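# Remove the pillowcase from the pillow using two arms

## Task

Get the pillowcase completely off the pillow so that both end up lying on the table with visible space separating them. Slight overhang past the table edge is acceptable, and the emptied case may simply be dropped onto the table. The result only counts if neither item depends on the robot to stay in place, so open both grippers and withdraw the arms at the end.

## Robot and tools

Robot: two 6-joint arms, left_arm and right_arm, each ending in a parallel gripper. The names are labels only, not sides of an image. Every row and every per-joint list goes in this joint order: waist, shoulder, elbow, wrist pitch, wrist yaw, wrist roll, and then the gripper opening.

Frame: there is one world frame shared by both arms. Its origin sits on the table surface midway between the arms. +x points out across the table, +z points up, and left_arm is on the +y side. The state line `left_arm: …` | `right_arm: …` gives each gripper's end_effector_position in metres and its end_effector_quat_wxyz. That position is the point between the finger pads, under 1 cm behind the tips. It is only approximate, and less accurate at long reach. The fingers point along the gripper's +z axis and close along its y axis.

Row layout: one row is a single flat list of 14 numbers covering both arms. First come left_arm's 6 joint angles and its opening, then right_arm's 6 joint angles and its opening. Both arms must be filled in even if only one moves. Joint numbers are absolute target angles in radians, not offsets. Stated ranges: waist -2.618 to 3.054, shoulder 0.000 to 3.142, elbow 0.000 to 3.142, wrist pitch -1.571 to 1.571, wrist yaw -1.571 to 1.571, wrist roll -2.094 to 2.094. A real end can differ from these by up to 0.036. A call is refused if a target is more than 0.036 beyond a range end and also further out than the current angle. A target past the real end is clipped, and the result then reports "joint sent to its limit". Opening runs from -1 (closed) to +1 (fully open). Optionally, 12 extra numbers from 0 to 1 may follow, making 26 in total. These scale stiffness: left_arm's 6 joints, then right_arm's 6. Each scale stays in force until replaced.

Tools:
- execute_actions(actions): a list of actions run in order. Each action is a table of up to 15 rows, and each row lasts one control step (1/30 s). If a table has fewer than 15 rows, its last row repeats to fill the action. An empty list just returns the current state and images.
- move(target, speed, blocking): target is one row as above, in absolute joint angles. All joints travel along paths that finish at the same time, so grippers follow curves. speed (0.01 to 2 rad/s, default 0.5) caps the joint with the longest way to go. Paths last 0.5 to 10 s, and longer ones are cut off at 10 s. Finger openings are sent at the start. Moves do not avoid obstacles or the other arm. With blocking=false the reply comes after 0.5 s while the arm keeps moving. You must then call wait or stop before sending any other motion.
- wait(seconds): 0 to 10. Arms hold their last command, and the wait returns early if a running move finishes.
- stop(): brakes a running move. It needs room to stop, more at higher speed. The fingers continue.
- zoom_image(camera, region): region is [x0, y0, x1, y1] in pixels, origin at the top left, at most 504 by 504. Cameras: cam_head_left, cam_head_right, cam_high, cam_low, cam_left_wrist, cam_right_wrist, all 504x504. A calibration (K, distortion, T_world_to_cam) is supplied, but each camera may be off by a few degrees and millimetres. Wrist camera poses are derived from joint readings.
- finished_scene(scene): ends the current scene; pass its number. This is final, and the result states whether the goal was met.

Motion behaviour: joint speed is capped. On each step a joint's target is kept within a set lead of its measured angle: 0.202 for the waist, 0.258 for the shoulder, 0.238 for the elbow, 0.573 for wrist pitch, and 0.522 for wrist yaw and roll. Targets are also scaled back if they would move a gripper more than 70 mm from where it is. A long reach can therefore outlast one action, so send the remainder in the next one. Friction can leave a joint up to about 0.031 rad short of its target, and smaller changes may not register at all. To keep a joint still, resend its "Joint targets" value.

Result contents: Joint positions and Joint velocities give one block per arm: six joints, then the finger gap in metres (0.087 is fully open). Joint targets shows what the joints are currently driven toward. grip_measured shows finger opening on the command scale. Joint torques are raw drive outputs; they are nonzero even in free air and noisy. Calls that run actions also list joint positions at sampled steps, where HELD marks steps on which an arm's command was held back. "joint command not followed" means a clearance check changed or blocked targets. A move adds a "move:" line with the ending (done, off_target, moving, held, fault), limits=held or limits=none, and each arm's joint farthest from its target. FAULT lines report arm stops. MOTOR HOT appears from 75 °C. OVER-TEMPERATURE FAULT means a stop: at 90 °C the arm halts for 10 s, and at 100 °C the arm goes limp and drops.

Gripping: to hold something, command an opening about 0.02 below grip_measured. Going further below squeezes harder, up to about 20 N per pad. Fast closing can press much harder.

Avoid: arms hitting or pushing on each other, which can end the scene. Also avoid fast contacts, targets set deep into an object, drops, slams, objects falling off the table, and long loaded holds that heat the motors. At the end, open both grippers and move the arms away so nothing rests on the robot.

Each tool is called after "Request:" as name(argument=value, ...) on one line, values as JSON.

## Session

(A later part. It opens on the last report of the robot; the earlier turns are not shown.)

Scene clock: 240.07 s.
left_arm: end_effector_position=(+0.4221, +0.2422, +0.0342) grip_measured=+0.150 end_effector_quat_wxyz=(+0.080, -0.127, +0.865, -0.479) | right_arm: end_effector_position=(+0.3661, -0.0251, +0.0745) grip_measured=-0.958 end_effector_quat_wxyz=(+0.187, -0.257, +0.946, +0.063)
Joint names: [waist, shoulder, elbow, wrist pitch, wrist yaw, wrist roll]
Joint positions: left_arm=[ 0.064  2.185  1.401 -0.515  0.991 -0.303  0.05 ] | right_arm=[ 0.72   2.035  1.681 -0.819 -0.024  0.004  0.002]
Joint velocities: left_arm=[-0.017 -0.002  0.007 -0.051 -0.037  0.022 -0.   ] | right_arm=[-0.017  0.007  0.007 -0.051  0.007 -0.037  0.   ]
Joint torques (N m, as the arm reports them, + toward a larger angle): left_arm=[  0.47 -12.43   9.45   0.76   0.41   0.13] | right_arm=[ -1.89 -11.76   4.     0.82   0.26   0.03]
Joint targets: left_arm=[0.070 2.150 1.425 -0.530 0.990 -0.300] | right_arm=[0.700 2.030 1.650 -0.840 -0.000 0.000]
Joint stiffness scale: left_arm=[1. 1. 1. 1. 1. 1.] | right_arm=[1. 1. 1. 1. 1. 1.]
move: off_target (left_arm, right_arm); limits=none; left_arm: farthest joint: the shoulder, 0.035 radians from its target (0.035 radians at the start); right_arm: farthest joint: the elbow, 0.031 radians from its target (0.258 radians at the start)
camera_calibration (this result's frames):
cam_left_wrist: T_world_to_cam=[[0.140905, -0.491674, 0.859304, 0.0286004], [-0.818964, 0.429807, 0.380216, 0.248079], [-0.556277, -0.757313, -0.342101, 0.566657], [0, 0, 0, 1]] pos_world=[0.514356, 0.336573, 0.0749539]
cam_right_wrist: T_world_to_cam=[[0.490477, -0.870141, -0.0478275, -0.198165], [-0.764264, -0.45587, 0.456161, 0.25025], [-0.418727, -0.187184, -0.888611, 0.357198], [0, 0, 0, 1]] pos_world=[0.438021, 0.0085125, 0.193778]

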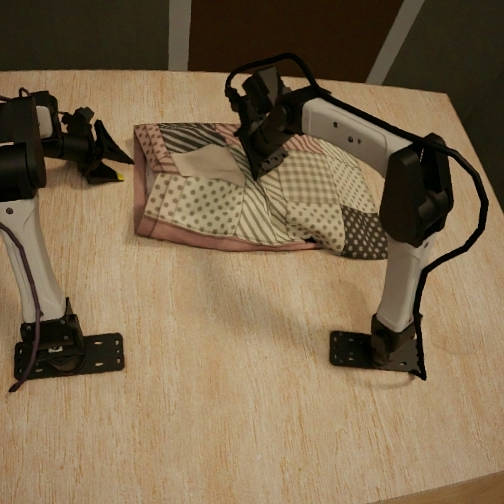

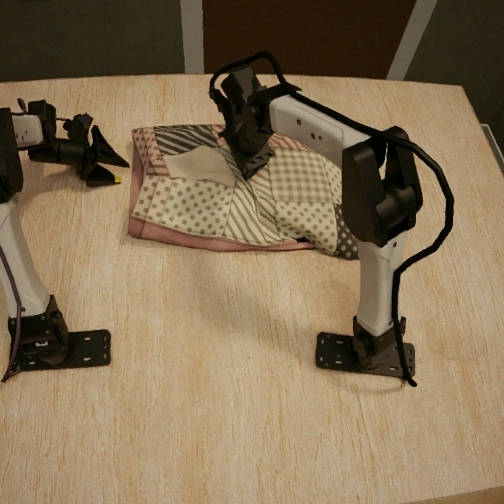

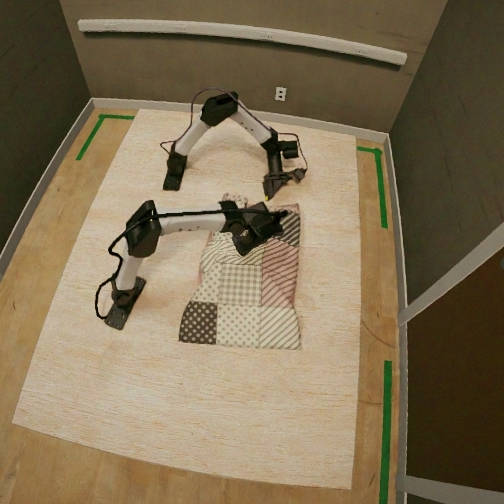

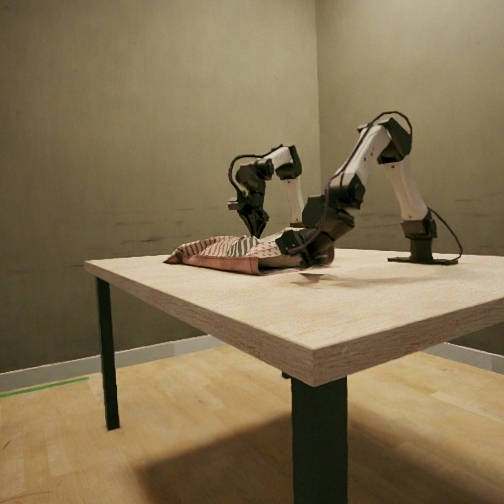

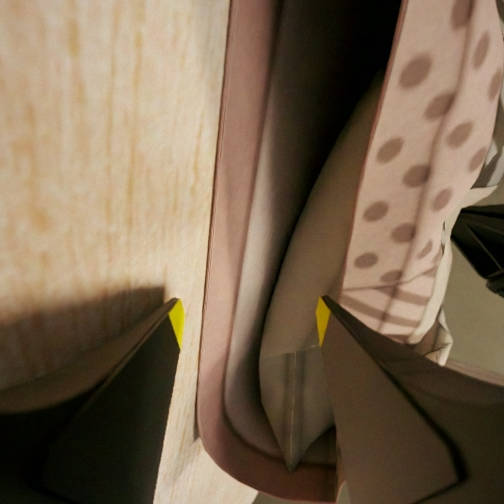

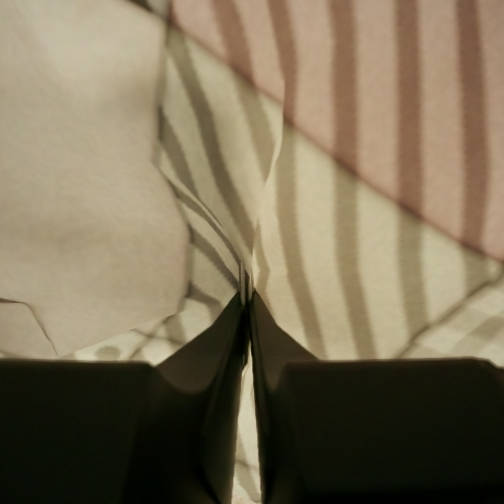

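Request:
zoom_image(camera="cam_low", region=[220, 210, 360, 290])

Request:
zoom_image(camera="cam_head_left", region=[90, 110, 250, 270])

Region (220, 210, 360, 290) of cam_low's 504x504 image, scaled by 3.600, with more detail than that image has; it fills the top 288 rows of this view, and the rest is white.

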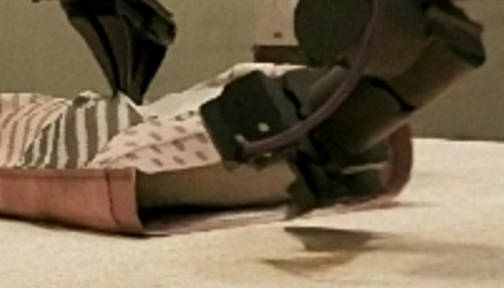

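Region (90, 110, 250, 270) of cam_head_left's 504x504 image, scaled by 3.150, with more detail than that image has.

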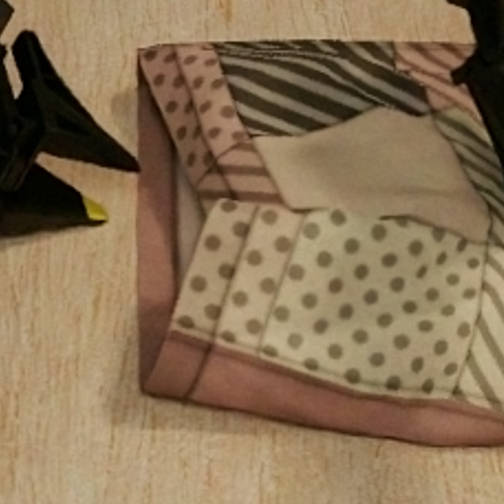

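Request:
move(target=[0.085,1.775,0.82,-0.32,0.99,-0.30,0.15,0.70,2.04,1.65,-0.84,0,0,-1], speed=0.5)

Scene clock: 255.03 s.
left_arm: end_effector_position=(+0.3053, +0.2296, +0.0389) grip_measured=+0.150 end_effector_quat_wxyz=(+0.081, -0.134, +0.864, -0.479) | right_arm: end_effector_position=(+0.3666, -0.0232, +0.0748) grip_measured=-0.958 end_effector_quat_wxyz=(+0.189, -0.257, +0.945, +0.068)
Joint names: [waist, shoulder, elbow, wrist pitch, wrist yaw, wrist roll]
Joint positions: left_arm=[ 0.077  1.801  0.837 -0.339  0.991 -0.303  0.05 ] | right_arm=[ 0.72   2.035  1.68  -0.813 -0.032  0.004  0.002]
Joint velocities: left_arm=[-0.027 -0.002  0.002 -0.022  0.037  0.037 -0.001] | right_arm=[-0.012 -0.012  0.002 -0.022 -0.066 -0.081 -0.   ]
Joint torques (N m, as the arm reports them, + toward a larger angle): left_arm=[ 0.76 -8.28  4.5   1.14  0.41  0.13] | right_arm=[ -1.85 -10.98   4.03   0.77   0.36   0.02]
Joint targets: left_arm=[0.085 1.775 0.820 -0.320 0.990 -0.300] | right_arm=[0.700 2.040 1.650 -0.840 0.000 -0.000]
Joint stiffness scale: left_arm=[1. 1. 1. 1. 1. 1.] | right_arm=[1. 1. 1. 1. 1. 1.]
move: off_target (left_arm, right_arm); limits=none; left_arm: farthest joint: the shoulder, 0.026 radians from its target (0.410 radians at the start); right_arm: farthest joint: the wrist yaw, 0.032 radians from its target (0.024 radians at the start)
camera_calibration (this result's frames):
cam_left_wrist: T_world_to_cam=[[0.150324, -0.489372, 0.859021, 0.0313603], [-0.82287, 0.419681, 0.383084, 0.159498], [-0.547985, -0.76445, -0.339601, 0.492789], [0, 0, 0, 1]] pos_world=[0.396573, 0.325121, 0.0793117]
cam_right_wrist: T_world_to_cam=[[0.493252, -0.868129, -0.055275, -0.197139], [-0.763383, -0.462452, 0.450981, 0.251275], [-0.417071, -0.180251, -0.89082, 0.357724], [0, 0, 0, 1]] pos_world=[0.438255, 0.00954058, 0.194451]

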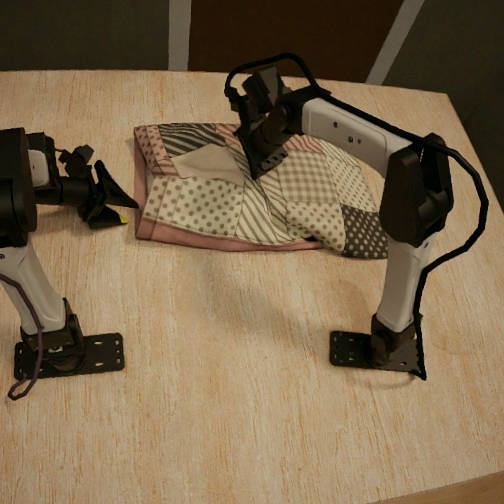

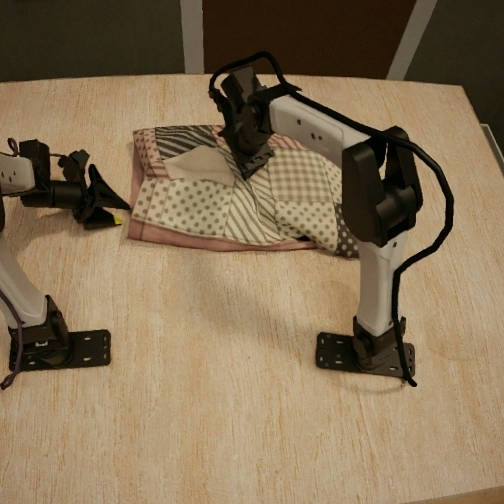

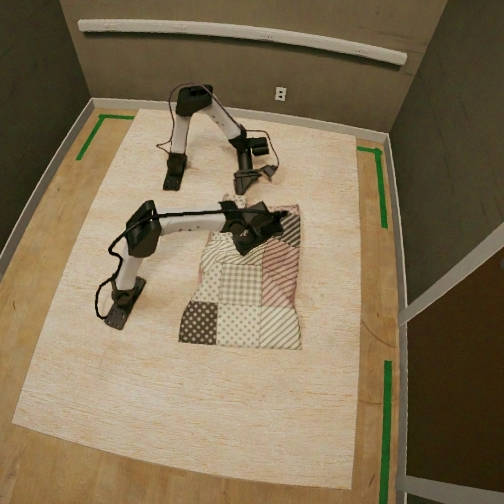

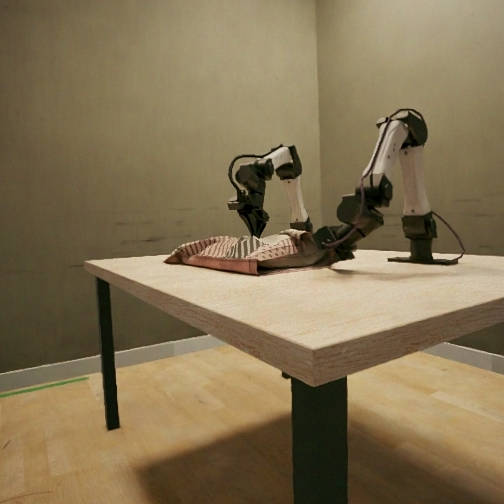

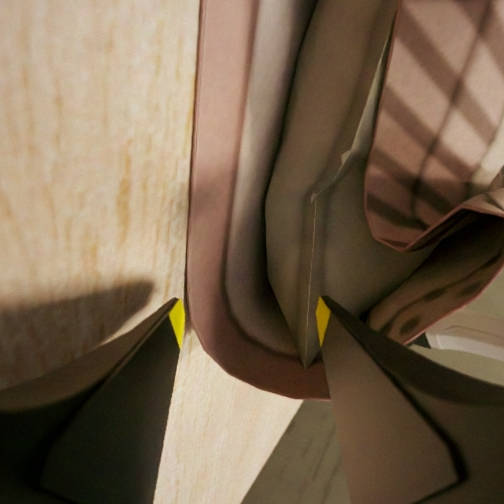

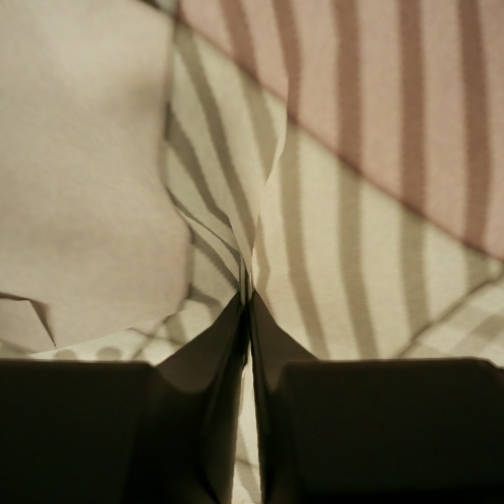

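Request:
move(target=[-0.263,1.93,1.025,-0.40,0.99,-0.30,0.25,0.70,2.04,1.65,-0.84,0,0,-1], speed=0.3)

Scene clock: 263.17 s.
left_arm: end_effector_position=(+0.2886, +0.1341, +0.0394) grip_measured=+0.250 end_effector_quat_wxyz=(-0.000, +0.009, +0.875, -0.484) | right_arm: end_effector_position=(+0.3676, -0.0300, +0.0741) grip_measured=-0.959 end_effector_quat_wxyz=(+0.186, -0.252, +0.948, +0.059)
Joint names: [waist, shoulder, elbow, wrist pitch, wrist yaw, wrist roll]
Joint positions: left_arm=[-0.254  1.914  0.999 -0.392  0.988 -0.303  0.055] | right_arm=[ 0.712  2.035  1.68  -0.823 -0.017  0.004  0.002]
Joint velocities: left_arm=[ 0.002  0.002 -0.002  0.051 -0.007  0.022  0.   ] | right_arm=[-0.012 -0.002  0.017 -0.037 -0.007  0.051 -0.   ]
Joint torques (N m, as the arm reports them, + toward a larger angle): left_arm=[-0.79 -6.31  9.13  0.88  0.44  0.13] | right_arm=[ -1.11 -10.96   4.03   0.86   0.19   0.02]
Joint targets: left_arm=[-0.263 1.930 1.025 -0.400 0.990 -0.300] | right_arm=[0.700 2.040 1.650 -0.840 -0.000 0.000]
Joint stiffness scale: left_arm=[1. 1. 1. 1. 1. 1.] | right_arm=[1. 1. 1. 1. 1. 1.]
move: off_target (left_arm, right_arm); limits=none; left_arm: farthest joint: the elbow, 0.026 radians from its target (0.188 radians at the start); right_arm: farthest joint: the elbow, 0.030 radians from its target (0.030 radians at the start)
camera_calibration (this result's frames):
cam_left_wrist: T_world_to_cam=[[-0.012791, -0.514612, 0.857328, 0.0372468], [-0.640495, 0.662629, 0.388188, 0.100203], [-0.767856, -0.544148, -0.338082, 0.444604], [0, 0, 0, 1]] pos_world=[0.406047, 0.194701, 0.0794823]
cam_right_wrist: T_world_to_cam=[[0.480796, -0.875854, -0.0414116, -0.20023], [-0.768715, -0.44376, 0.460602, 0.250988], [-0.421797, -0.189622, -0.88664, 0.357441], [0, 0, 0, 1]] pos_world=[0.439976, 0.00378456, 0.193024]

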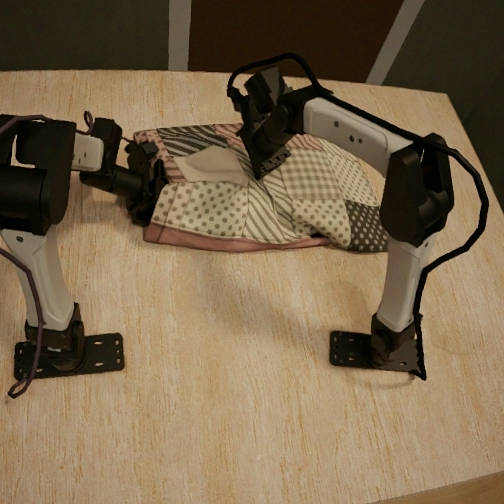

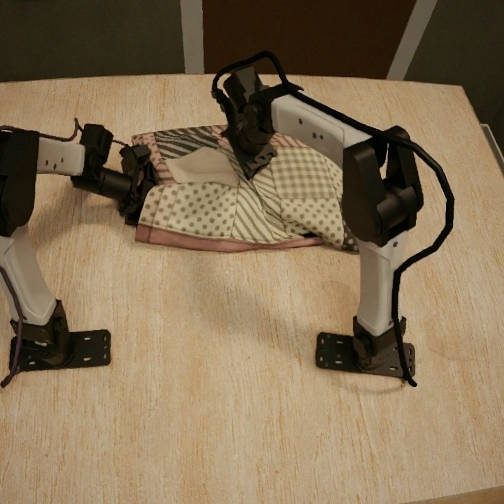

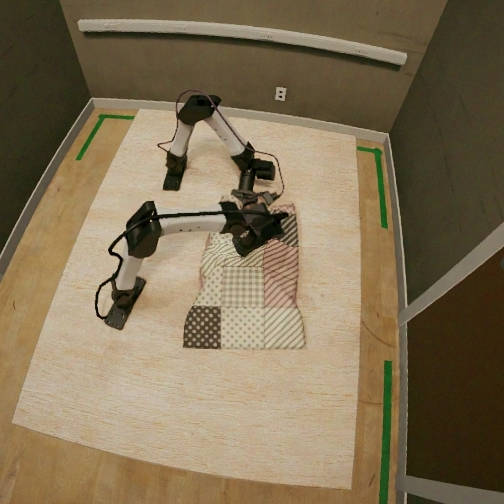

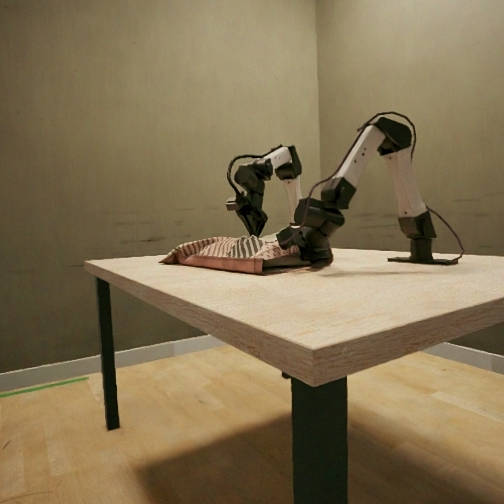

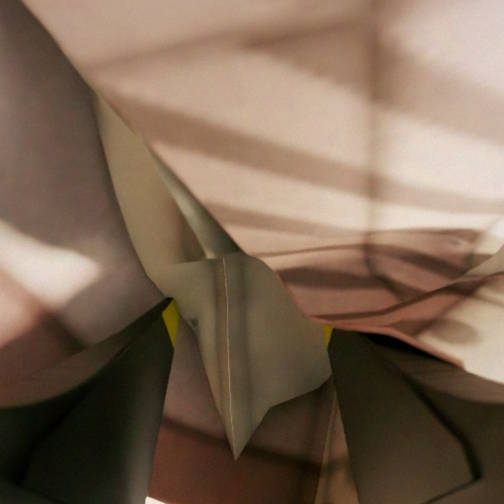

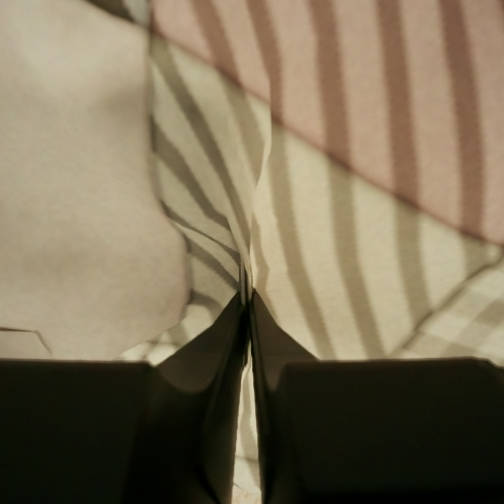

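Request:
execute_actions(actions=[[[-0.27,1.94,1.025,-0.40,0.99,-0.30,0.2,0.70,2.04,1.65,-0.84,0,0,-1],[-0.275,1.945,1.025,-0.40,0.99,-0.30,0.15,0.70,2.04,1.65,-0.84,0,0,-1],[-0.28,1.95,1.025,-0.40,0.99,-0.30,0.1,0.70,2.04,1.65,-0.84,0,0,-1],[-0.285,1.955,1.025,-0.40,0.99,-0.30,0.05,0.70,2.04,1.65,-0.84,0,0,-1],[-0.29,1.96,1.025,-0.40,0.99,-0.30,0.0,0.70,2.04,1.65,-0.84,0,0,-1],[-0.295,1.965,1.025,-0.40,0.99,-0.30,-0.08,0.70,2.04,1.65,-0.84,0,0,-1],[-0.30,1.97,1.025,-0.40,0.99,-0.30,-0.16,0.70,2.04,1.65,-0.84,0,0,-1],[-0.30,1.97,1.025,-0.40,0.99,-0.30,-0.25,0.70,2.04,1.65,-0.84,0,0,-1],[-0.30,1.97,1.025,-0.40,0.99,-0.30,-0.35,0.70,2.04,1.65,-0.84,0,0,-1],[-0.30,1.97,1.025,-0.40,0.99,-0.30,-0.45,0.70,2.04,1.65,-0.84,0,0,-1],[-0.30,1.97,1.025,-0.40,0.99,-0.30,-0.55,0.70,2.04,1.65,-0.84,0,0,-1],[-0.30,1.97,1.025,-0.40,0.99,-0.30,-0.65,0.70,2.04,1.65,-0.84,0,0,-1],[-0.30,1.97,1.025,-0.40,0.99,-0.30,-0.75,0.70,2.04,1.65,-0.84,0,0,-1],[-0.30,1.97,1.025,-0.40,0.99,-0.30,-0.85,0.70,2.04,1.65,-0.84,0,0,-1],[-0.30,1.97,1.025,-0.40,0.99,-0.30,-0.93,0.70,2.04,1.65,-0.84,0,0,-1]],[[-0.30,1.97,1.025,-0.40,0.99,-0.30,-1,0.70,2.04,1.65,-0.84,0,0,-1]]])

Scene clock: 272.53 s.
left_arm: end_effector_position=(+0.2783, +0.1257, +0.0279) grip_measured=-0.951 end_effector_quat_wxyz=(-0.025, +0.015, +0.877, -0.479) | right_arm: end_effector_position=(+0.3667, -0.0319, +0.0737) grip_measured=-0.959 end_effector_quat_wxyz=(+0.183, -0.251, +0.949, +0.055)
Joint names: [waist, shoulder, elbow, wrist pitch, wrist yaw, wrist roll]
Joint positions: left_arm=[-0.289  1.952  0.999 -0.394  0.983 -0.302  0.002] | right_arm=[ 0.711  2.035  1.68  -0.83  -0.011  0.004  0.002]
Joint velocities: left_arm=[ 0.007 -0.002 -0.007 -0.051 -0.007 -0.051 -0.   ] | right_arm=[-0.002  0.002  0.017  0.095 -0.081 -0.095 -0.   ]
Joint torques (N m, as the arm reports them, + toward a larger angle): left_arm=[-1.06 -6.32  8.91  0.81  0.48  0.12] | right_arm=[ -1.11 -10.94   4.     0.91   0.1    0.03]
Joint targets: left_arm=[-0.300 1.970 1.025 -0.400 0.990 -0.300] | right_arm=[0.700 2.040 1.650 -0.840 -0.000 -0.000]
Joint stiffness scale: left_arm=[1. 1. 1. 1. 1. 1.] | right_arm=[1. 1. 1. 1. 1. 1.]
Step readings (joint positions; steps 1 to 15: 1st action; 16 to 30: 2nd action):
0: left_arm=[-0.254 1.914 0.999 -0.394 0.988 -0.303] | right_arm=[0.712 2.035 1.680 -0.823 -0.015 0.004]
1: left_arm=[-0.254 1.914 0.999 -0.394 0.988 -0.303] | right_arm=[0.712 2.035 1.680 -0.823 -0.015 0.004]
2: left_arm=[-0.256 1.916 0.999 -0.394 0.988 -0.303] | right_arm=[0.712 2.035 1.680 -0.823 -0.015 0.004]
4: left_arm=[-0.263 1.924 0.999 -0.394 0.988 -0.303] | right_arm=[0.712 2.035 1.680 -0.824 -0.015 0.004]
8: left_arm=[-0.283 1.946 0.999 -0.394 0.988 -0.303] | right_arm=[0.712 2.035 1.680 -0.827 -0.015 0.004]
15: left_arm=[-0.289 1.952 0.999 -0.394 0.986 -0.302] | right_arm=[0.711 2.035 1.680 -0.830 -0.012 0.004]
16: left_arm=[-0.289 1.952 0.999 -0.394 0.985 -0.302] | right_arm=[0.711 2.035 1.680 -0.830 -0.012 0.004]
17: left_arm=[-0.289 1.952 0.999 -0.394 0.985 -0.302] | right_arm=[0.711 2.035 1.680 -0.830 -0.011 0.004]
19: left_arm=[-0.289 1.952 0.999 -0.394 0.984 -0.302] | right_arm=[0.711 2.035 1.680 -0.830 -0.011 0.004]
23: left_arm=[-0.289 1.952 0.999 -0.394 0.983 -0.302] | right_arm=[0.711 2.035 1.680 -0.830 -0.011 0.004]
30: Joint positions above
camera_calibration (this result's frames):
cam_left_wrist: T_world_to_cam=[[0.0015251, -0.524761, 0.851248, 0.0400663], [-0.602738, 0.678762, 0.41951, 0.0902005], [-0.797938, -0.51372, -0.315258, 0.432153], [0, 0, 0, 1]] pos_world=[0.399138, 0.181806, 0.0642935]
cam_right_wrist: T_world_to_cam=[[0.478312, -0.877467, -0.0356331, -0.201084], [-0.768442, -0.437834, 0.466688, 0.249312], [-0.425105, -0.19584, -0.883704, 0.357165], [0, 0, 0, 1]] pos_world=[0.439595, 0.00266016, 0.192112]

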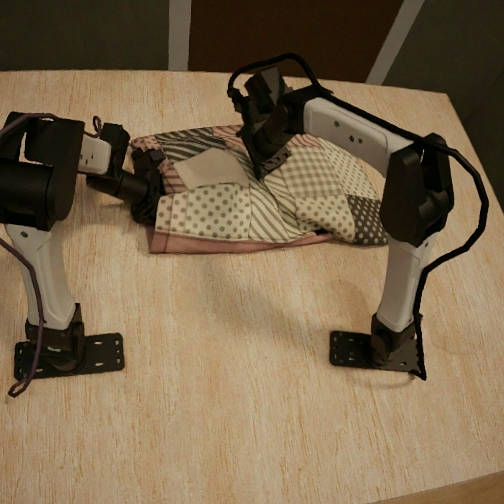

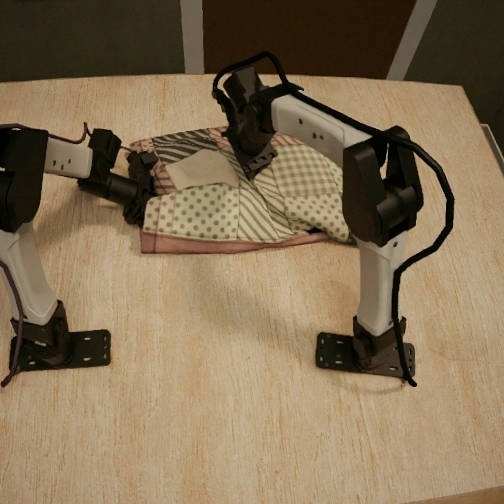

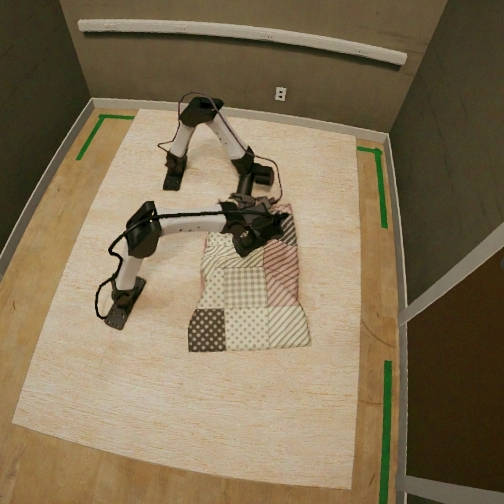

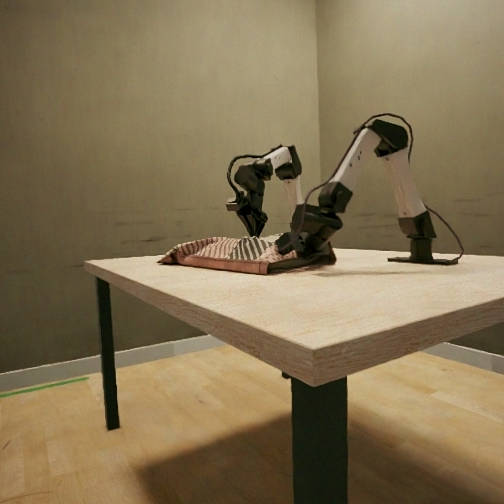

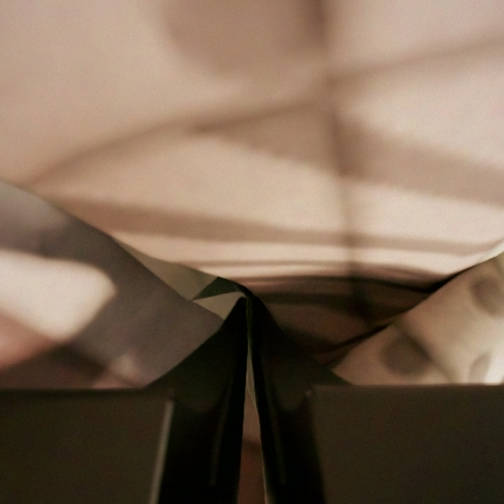

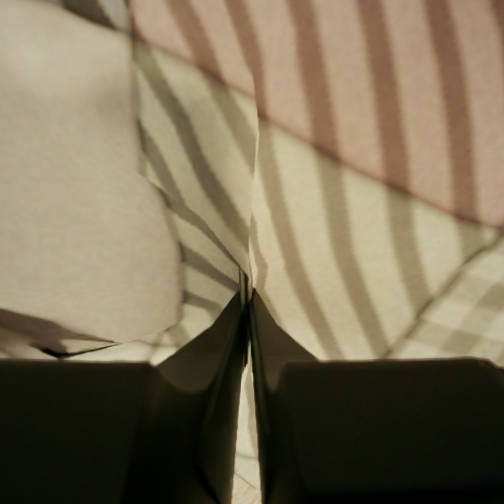

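Request:
move(target=[-0.27,1.90,1.025,-0.42,0.99,-0.30,-1,0.70,1.90,1.68,-0.90,0,0,0.7], speed=0.3)

Request:
move(target=[-0.2,1.90,1.025,-0.42,0.99,-0.30,-1,0.27,1.90,1.69,-1.07,0,0,0.7], speed=0.6)

Scene clock: 282.03 s.
left_arm: end_effector_position=(+0.2799, +0.1292, +0.0350) grip_measured=-0.951 end_effector_quat_wxyz=(-0.019, +0.011, +0.878, -0.479) | right_arm: end_effector_position=(+0.3552, -0.0388, +0.1213) grip_measured=+0.700 end_effector_quat_wxyz=(+0.212, -0.250, +0.943, +0.062)
Joint names: [waist, shoulder, elbow, wrist pitch, wrist yaw, wrist roll]
Joint positions: left_arm=[-0.277  1.926  0.999 -0.413  0.982 -0.302  0.002] | right_arm=[ 0.711  1.912  1.68  -0.893 -0.01   0.004  0.074]
Joint velocities: left_arm=[ 0.002 -0.012 -0.007  0.037 -0.007 -0.051  0.002] | right_arm=[ 0.012 -0.012 -0.002  0.037 -0.081 -0.022 -0.001]
Joint torques (N m, as the arm reports them, + toward a larger angle): left_arm=[ 0.62 -9.4   9.01  0.81  0.49  0.13] | right_arm=[ -1.1  -11.15   6.16   1.03   0.09   0.03]
Joint targets: left_arm=[-0.270 1.900 1.025 -0.420 0.990 -0.300] | right_arm=[0.700 1.900 1.680 -0.900 -0.000 -0.000]
Joint stiffness scale: left_arm=[1. 1. 1. 1. 1. 1.] | right_arm=[1. 1. 1. 1. 1. 1.]
move: off_target (left_arm); limits=none; left_arm: farthest joint: the shoulder, 0.026 radians from its target (0.052 radians at the start); right_arm: farthest joint: the shoulder, 0.012 radians from its target (0.135 radians at the start)
camera_calibration (this result's frames):
cam_left_wrist: T_world_to_cam=[[0.00246722, -0.524513, 0.851399, 0.0356194], [-0.613897, 0.671289, 0.415334, 0.0900483], [-0.789382, -0.523696, -0.320341, 0.4366], [0, 0, 0, 1]] pos_world=[0.399837, 0.18688, 0.0721345]
cam_right_wrist: T_world_to_cam=[[0.479656, -0.87674, -0.0354602, -0.200411], [-0.792022, -0.449993, 0.412563, 0.229675], [-0.377667, -0.169803, -0.910239, 0.380279], [0, 0, 0, 1]] pos_world=[0.421654, -0.00778404, 0.244283]

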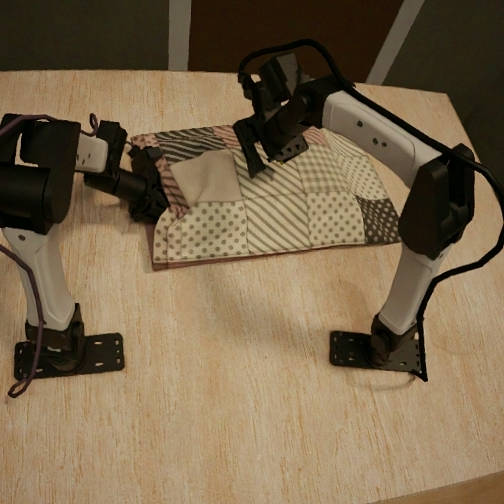

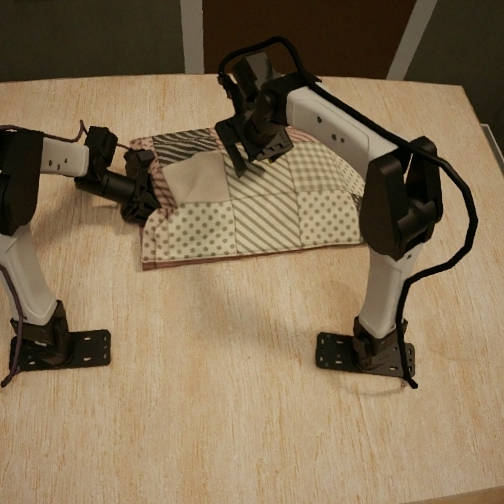

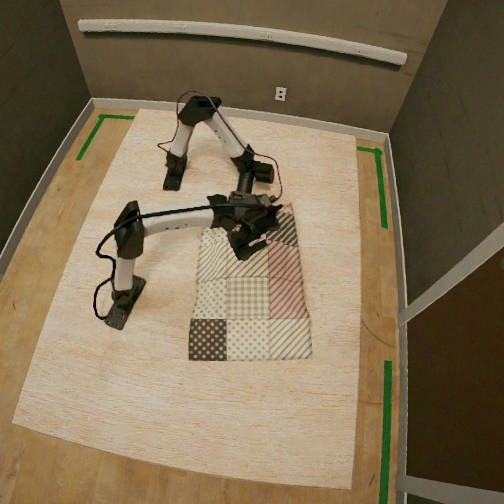

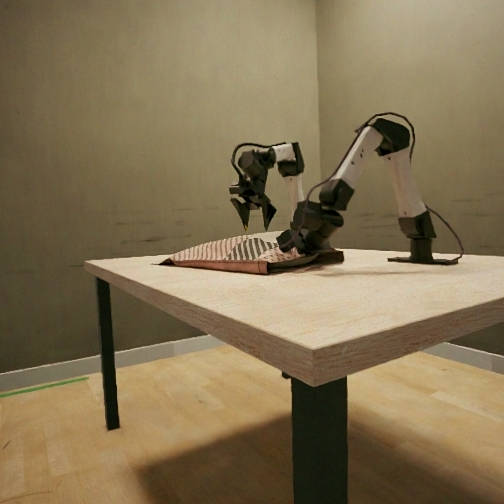

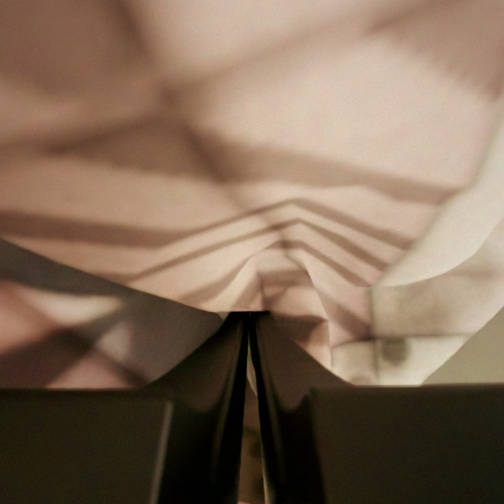

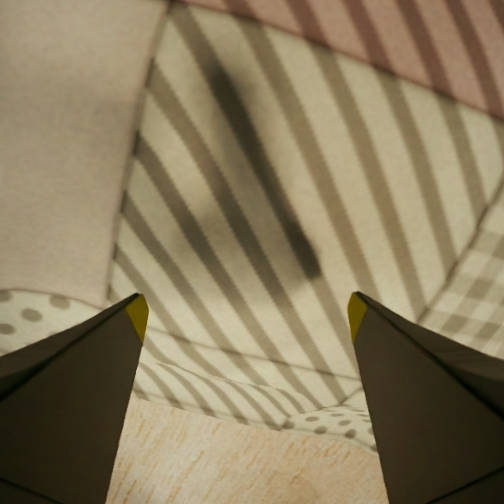

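Scene clock: 283.43 s.
left_arm: end_effector_position=(+0.2938, +0.1481, +0.0349) grip_measured=-0.951 end_effector_quat_wxyz=(-0.003, -0.019, +0.878, -0.479) | right_arm: end_effector_position=(+0.3699, -0.2241, +0.1129) grip_measured=+0.700 end_effector_quat_wxyz=(+0.137, -0.036, +0.990, +0.007)
Joint names: [waist, shoulder, elbow, wrist pitch, wrist yaw, wrist roll]
Joint positions: left_arm=[-0.208  1.926  0.999 -0.413  0.981 -0.302  0.002] | right_arm=[ 0.267  1.912  1.68  -1.063 -0.004  0.004  0.074]
Joint velocities: left_arm=[-0.007 -0.002 -0.002  0.037 -0.081  0.051 -0.002] | right_arm=[-0.002  0.012  0.022 -0.007  0.022  0.066 -0.   ]
Joint torques (N m, as the arm reports them, + toward a larger angle): left_arm=[ 0.74 -9.42  9.02  0.81  0.5   0.12] | right_arm=[  0.09 -10.93   6.58   0.77   0.01   0.03]
Joint targets: left_arm=[-0.200 1.900 1.025 -0.420 0.990 -0.300] | right_arm=[0.270 1.900 1.690 -1.070 0.000 0.000]
Joint stiffness scale: left_arm=[1. 1. 1. 1. 1. 1.] | right_arm=[1. 1. 1. 1. 1. 1.]
move: off_target (left_arm); limits=none; left_arm: farthest joint: the shoulder, 0.026 radians from its target (0.026 radians at the start); right_arm: farthest joint: the shoulder, 0.012 radians from its target (0.012 radians at the start)
camera_calibration (this result's frames):
cam_left_wrist: T_world_to_cam=[[0.0382554, -0.523743, 0.851017, 0.0349417], [-0.65842, 0.627417, 0.41573, 0.105515], [-0.751678, -0.576231, -0.320841, 0.454066], [0, 0, 0, 1]] pos_world=[0.409448, 0.213745, 0.0720809]
cam_right_wrist: T_world_to_cam=[[0.0491723, -0.998457, -0.0257955, -0.239338], [-0.826533, -0.0551777, 0.560178, 0.245958], [-0.560737, -0.00622444, -0.827971, 0.441884], [0, 0, 0, 1]] pos_world=[0.462842, -0.222647, 0.221913]

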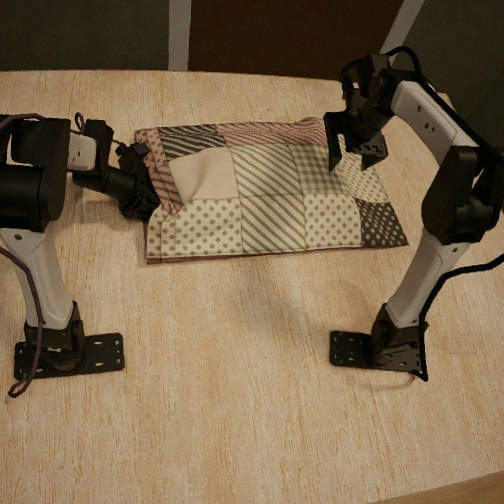

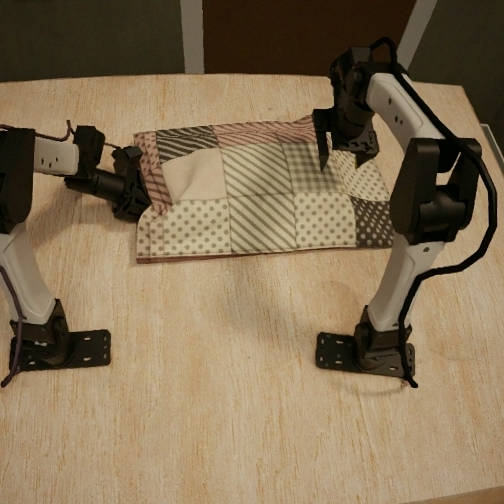

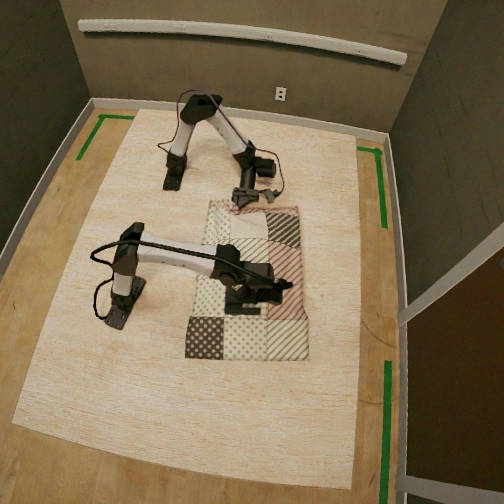

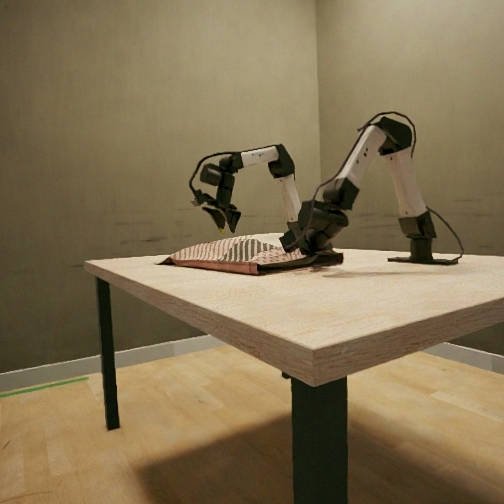

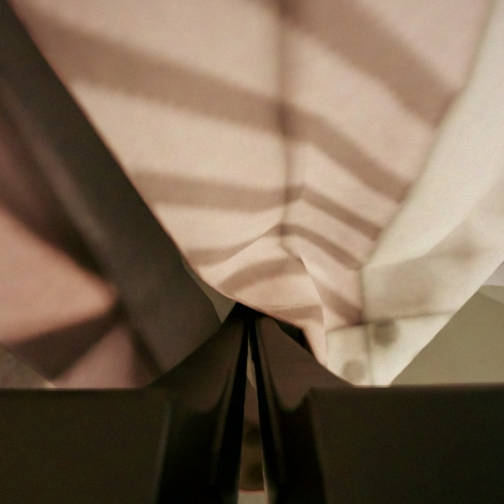

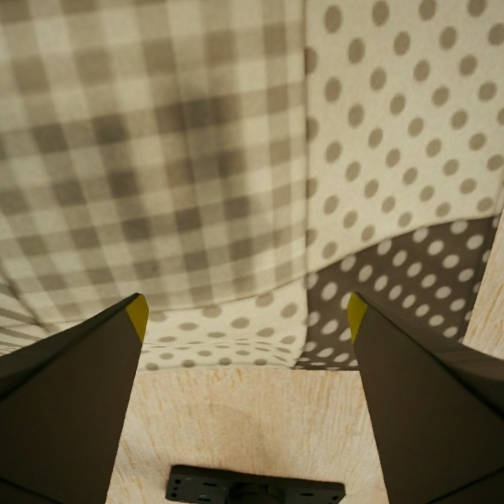

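Request:
execute_actions(actions=[])

Scene clock: 293.90 s.
left_arm: end_effector_position=(+0.2938, +0.1481, +0.0349) grip_measured=-0.951 end_effector_quat_wxyz=(-0.003, -0.019, +0.878, -0.479) | right_arm: end_effector_position=(+0.3698, -0.2241, +0.1129) grip_measured=+0.700 end_effector_quat_wxyz=(+0.137, -0.036, +0.990, +0.007)
Joint names: [waist, shoulder, elbow, wrist pitch, wrist yaw, wrist roll]
Joint positions: left_arm=[-0.208  1.926  0.999 -0.413  0.981 -0.302  0.002] | right_arm=[ 0.267  1.912  1.68  -1.063 -0.004  0.004  0.074]
Joint velocities: left_arm=[-0.017 -0.012  0.007  0.022 -0.037  0.037  0.   ] | right_arm=[-0.007 -0.002  0.032  0.066 -0.037  0.007 -0.001]
Joint torques (N m, as the arm reports them, + toward a larger angle): left_arm=[ 0.76 -9.42  9.02  0.81  0.5   0.13] | right_arm=[  0.15 -10.94   6.62   0.77   0.02   0.02]
Joint targets: left_arm=[-0.200 1.900 1.025 -0.420 0.990 -0.300] | right_arm=[0.270 1.900 1.690 -1.070 0.000 0.000]
Joint stiffness scale: left_arm=[1. 1. 1. 1. 1. 1.] | right_arm=[1. 1. 1. 1. 1. 1.]
camera_calibration (this result's frames):
cam_left_wrist: T_world_to_cam=[[0.0382554, -0.523743, 0.851017, 0.0349417], [-0.65842, 0.627417, 0.41573, 0.105515], [-0.751678, -0.576231, -0.320841, 0.454066], [0, 0, 0, 1]] pos_world=[0.409448, 0.213745, 0.0720809]
cam_right_wrist: T_world_to_cam=[[0.0491625, -0.998458, -0.0257852, -0.239338], [-0.826319, -0.0551614, 0.560494, 0.245774], [-0.561052, -0.00624845, -0.827757, 0.441908], [0, 0, 0, 1]] pos_world=[0.462787, -0.222651, 0.221866]

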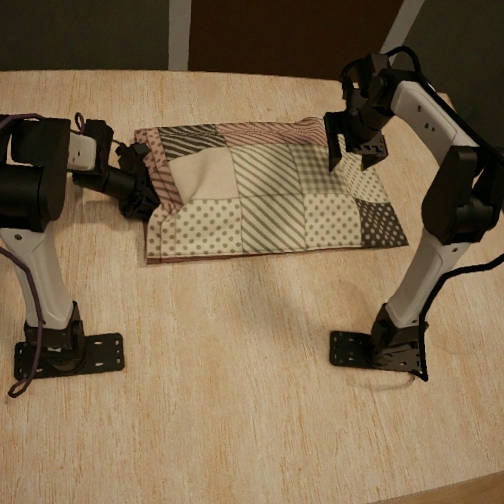

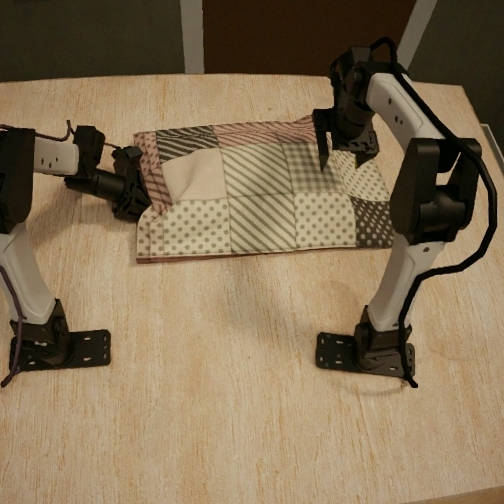

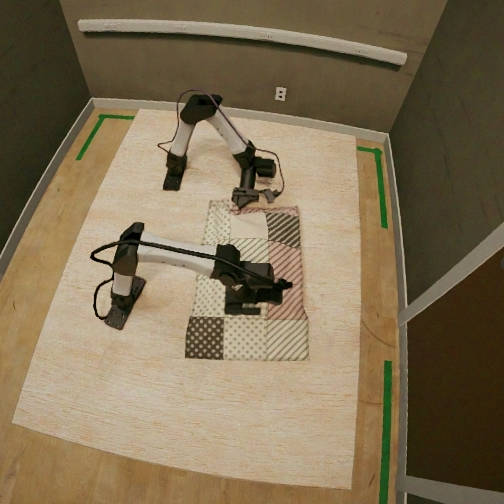

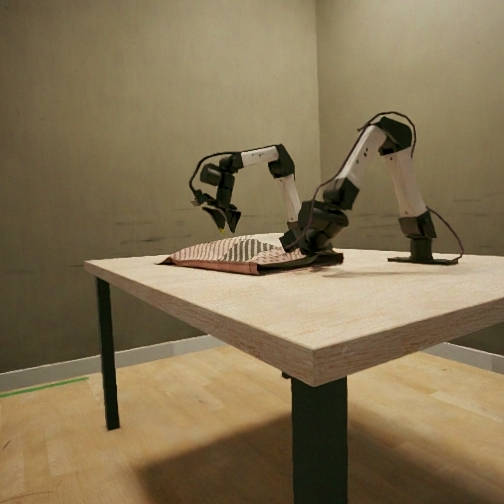

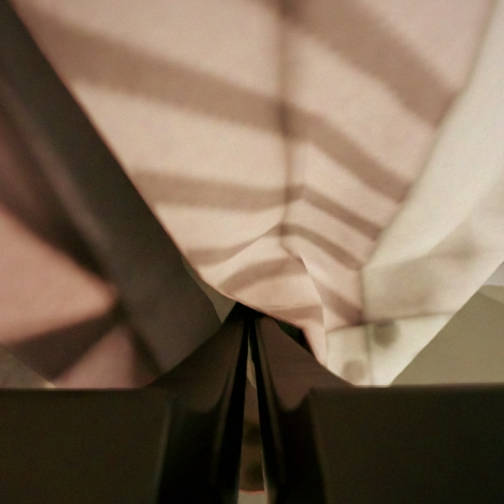

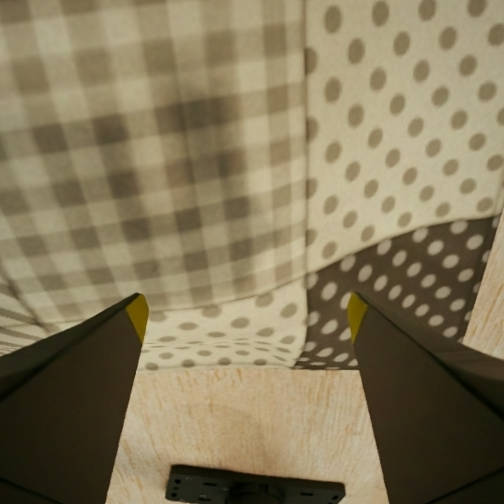

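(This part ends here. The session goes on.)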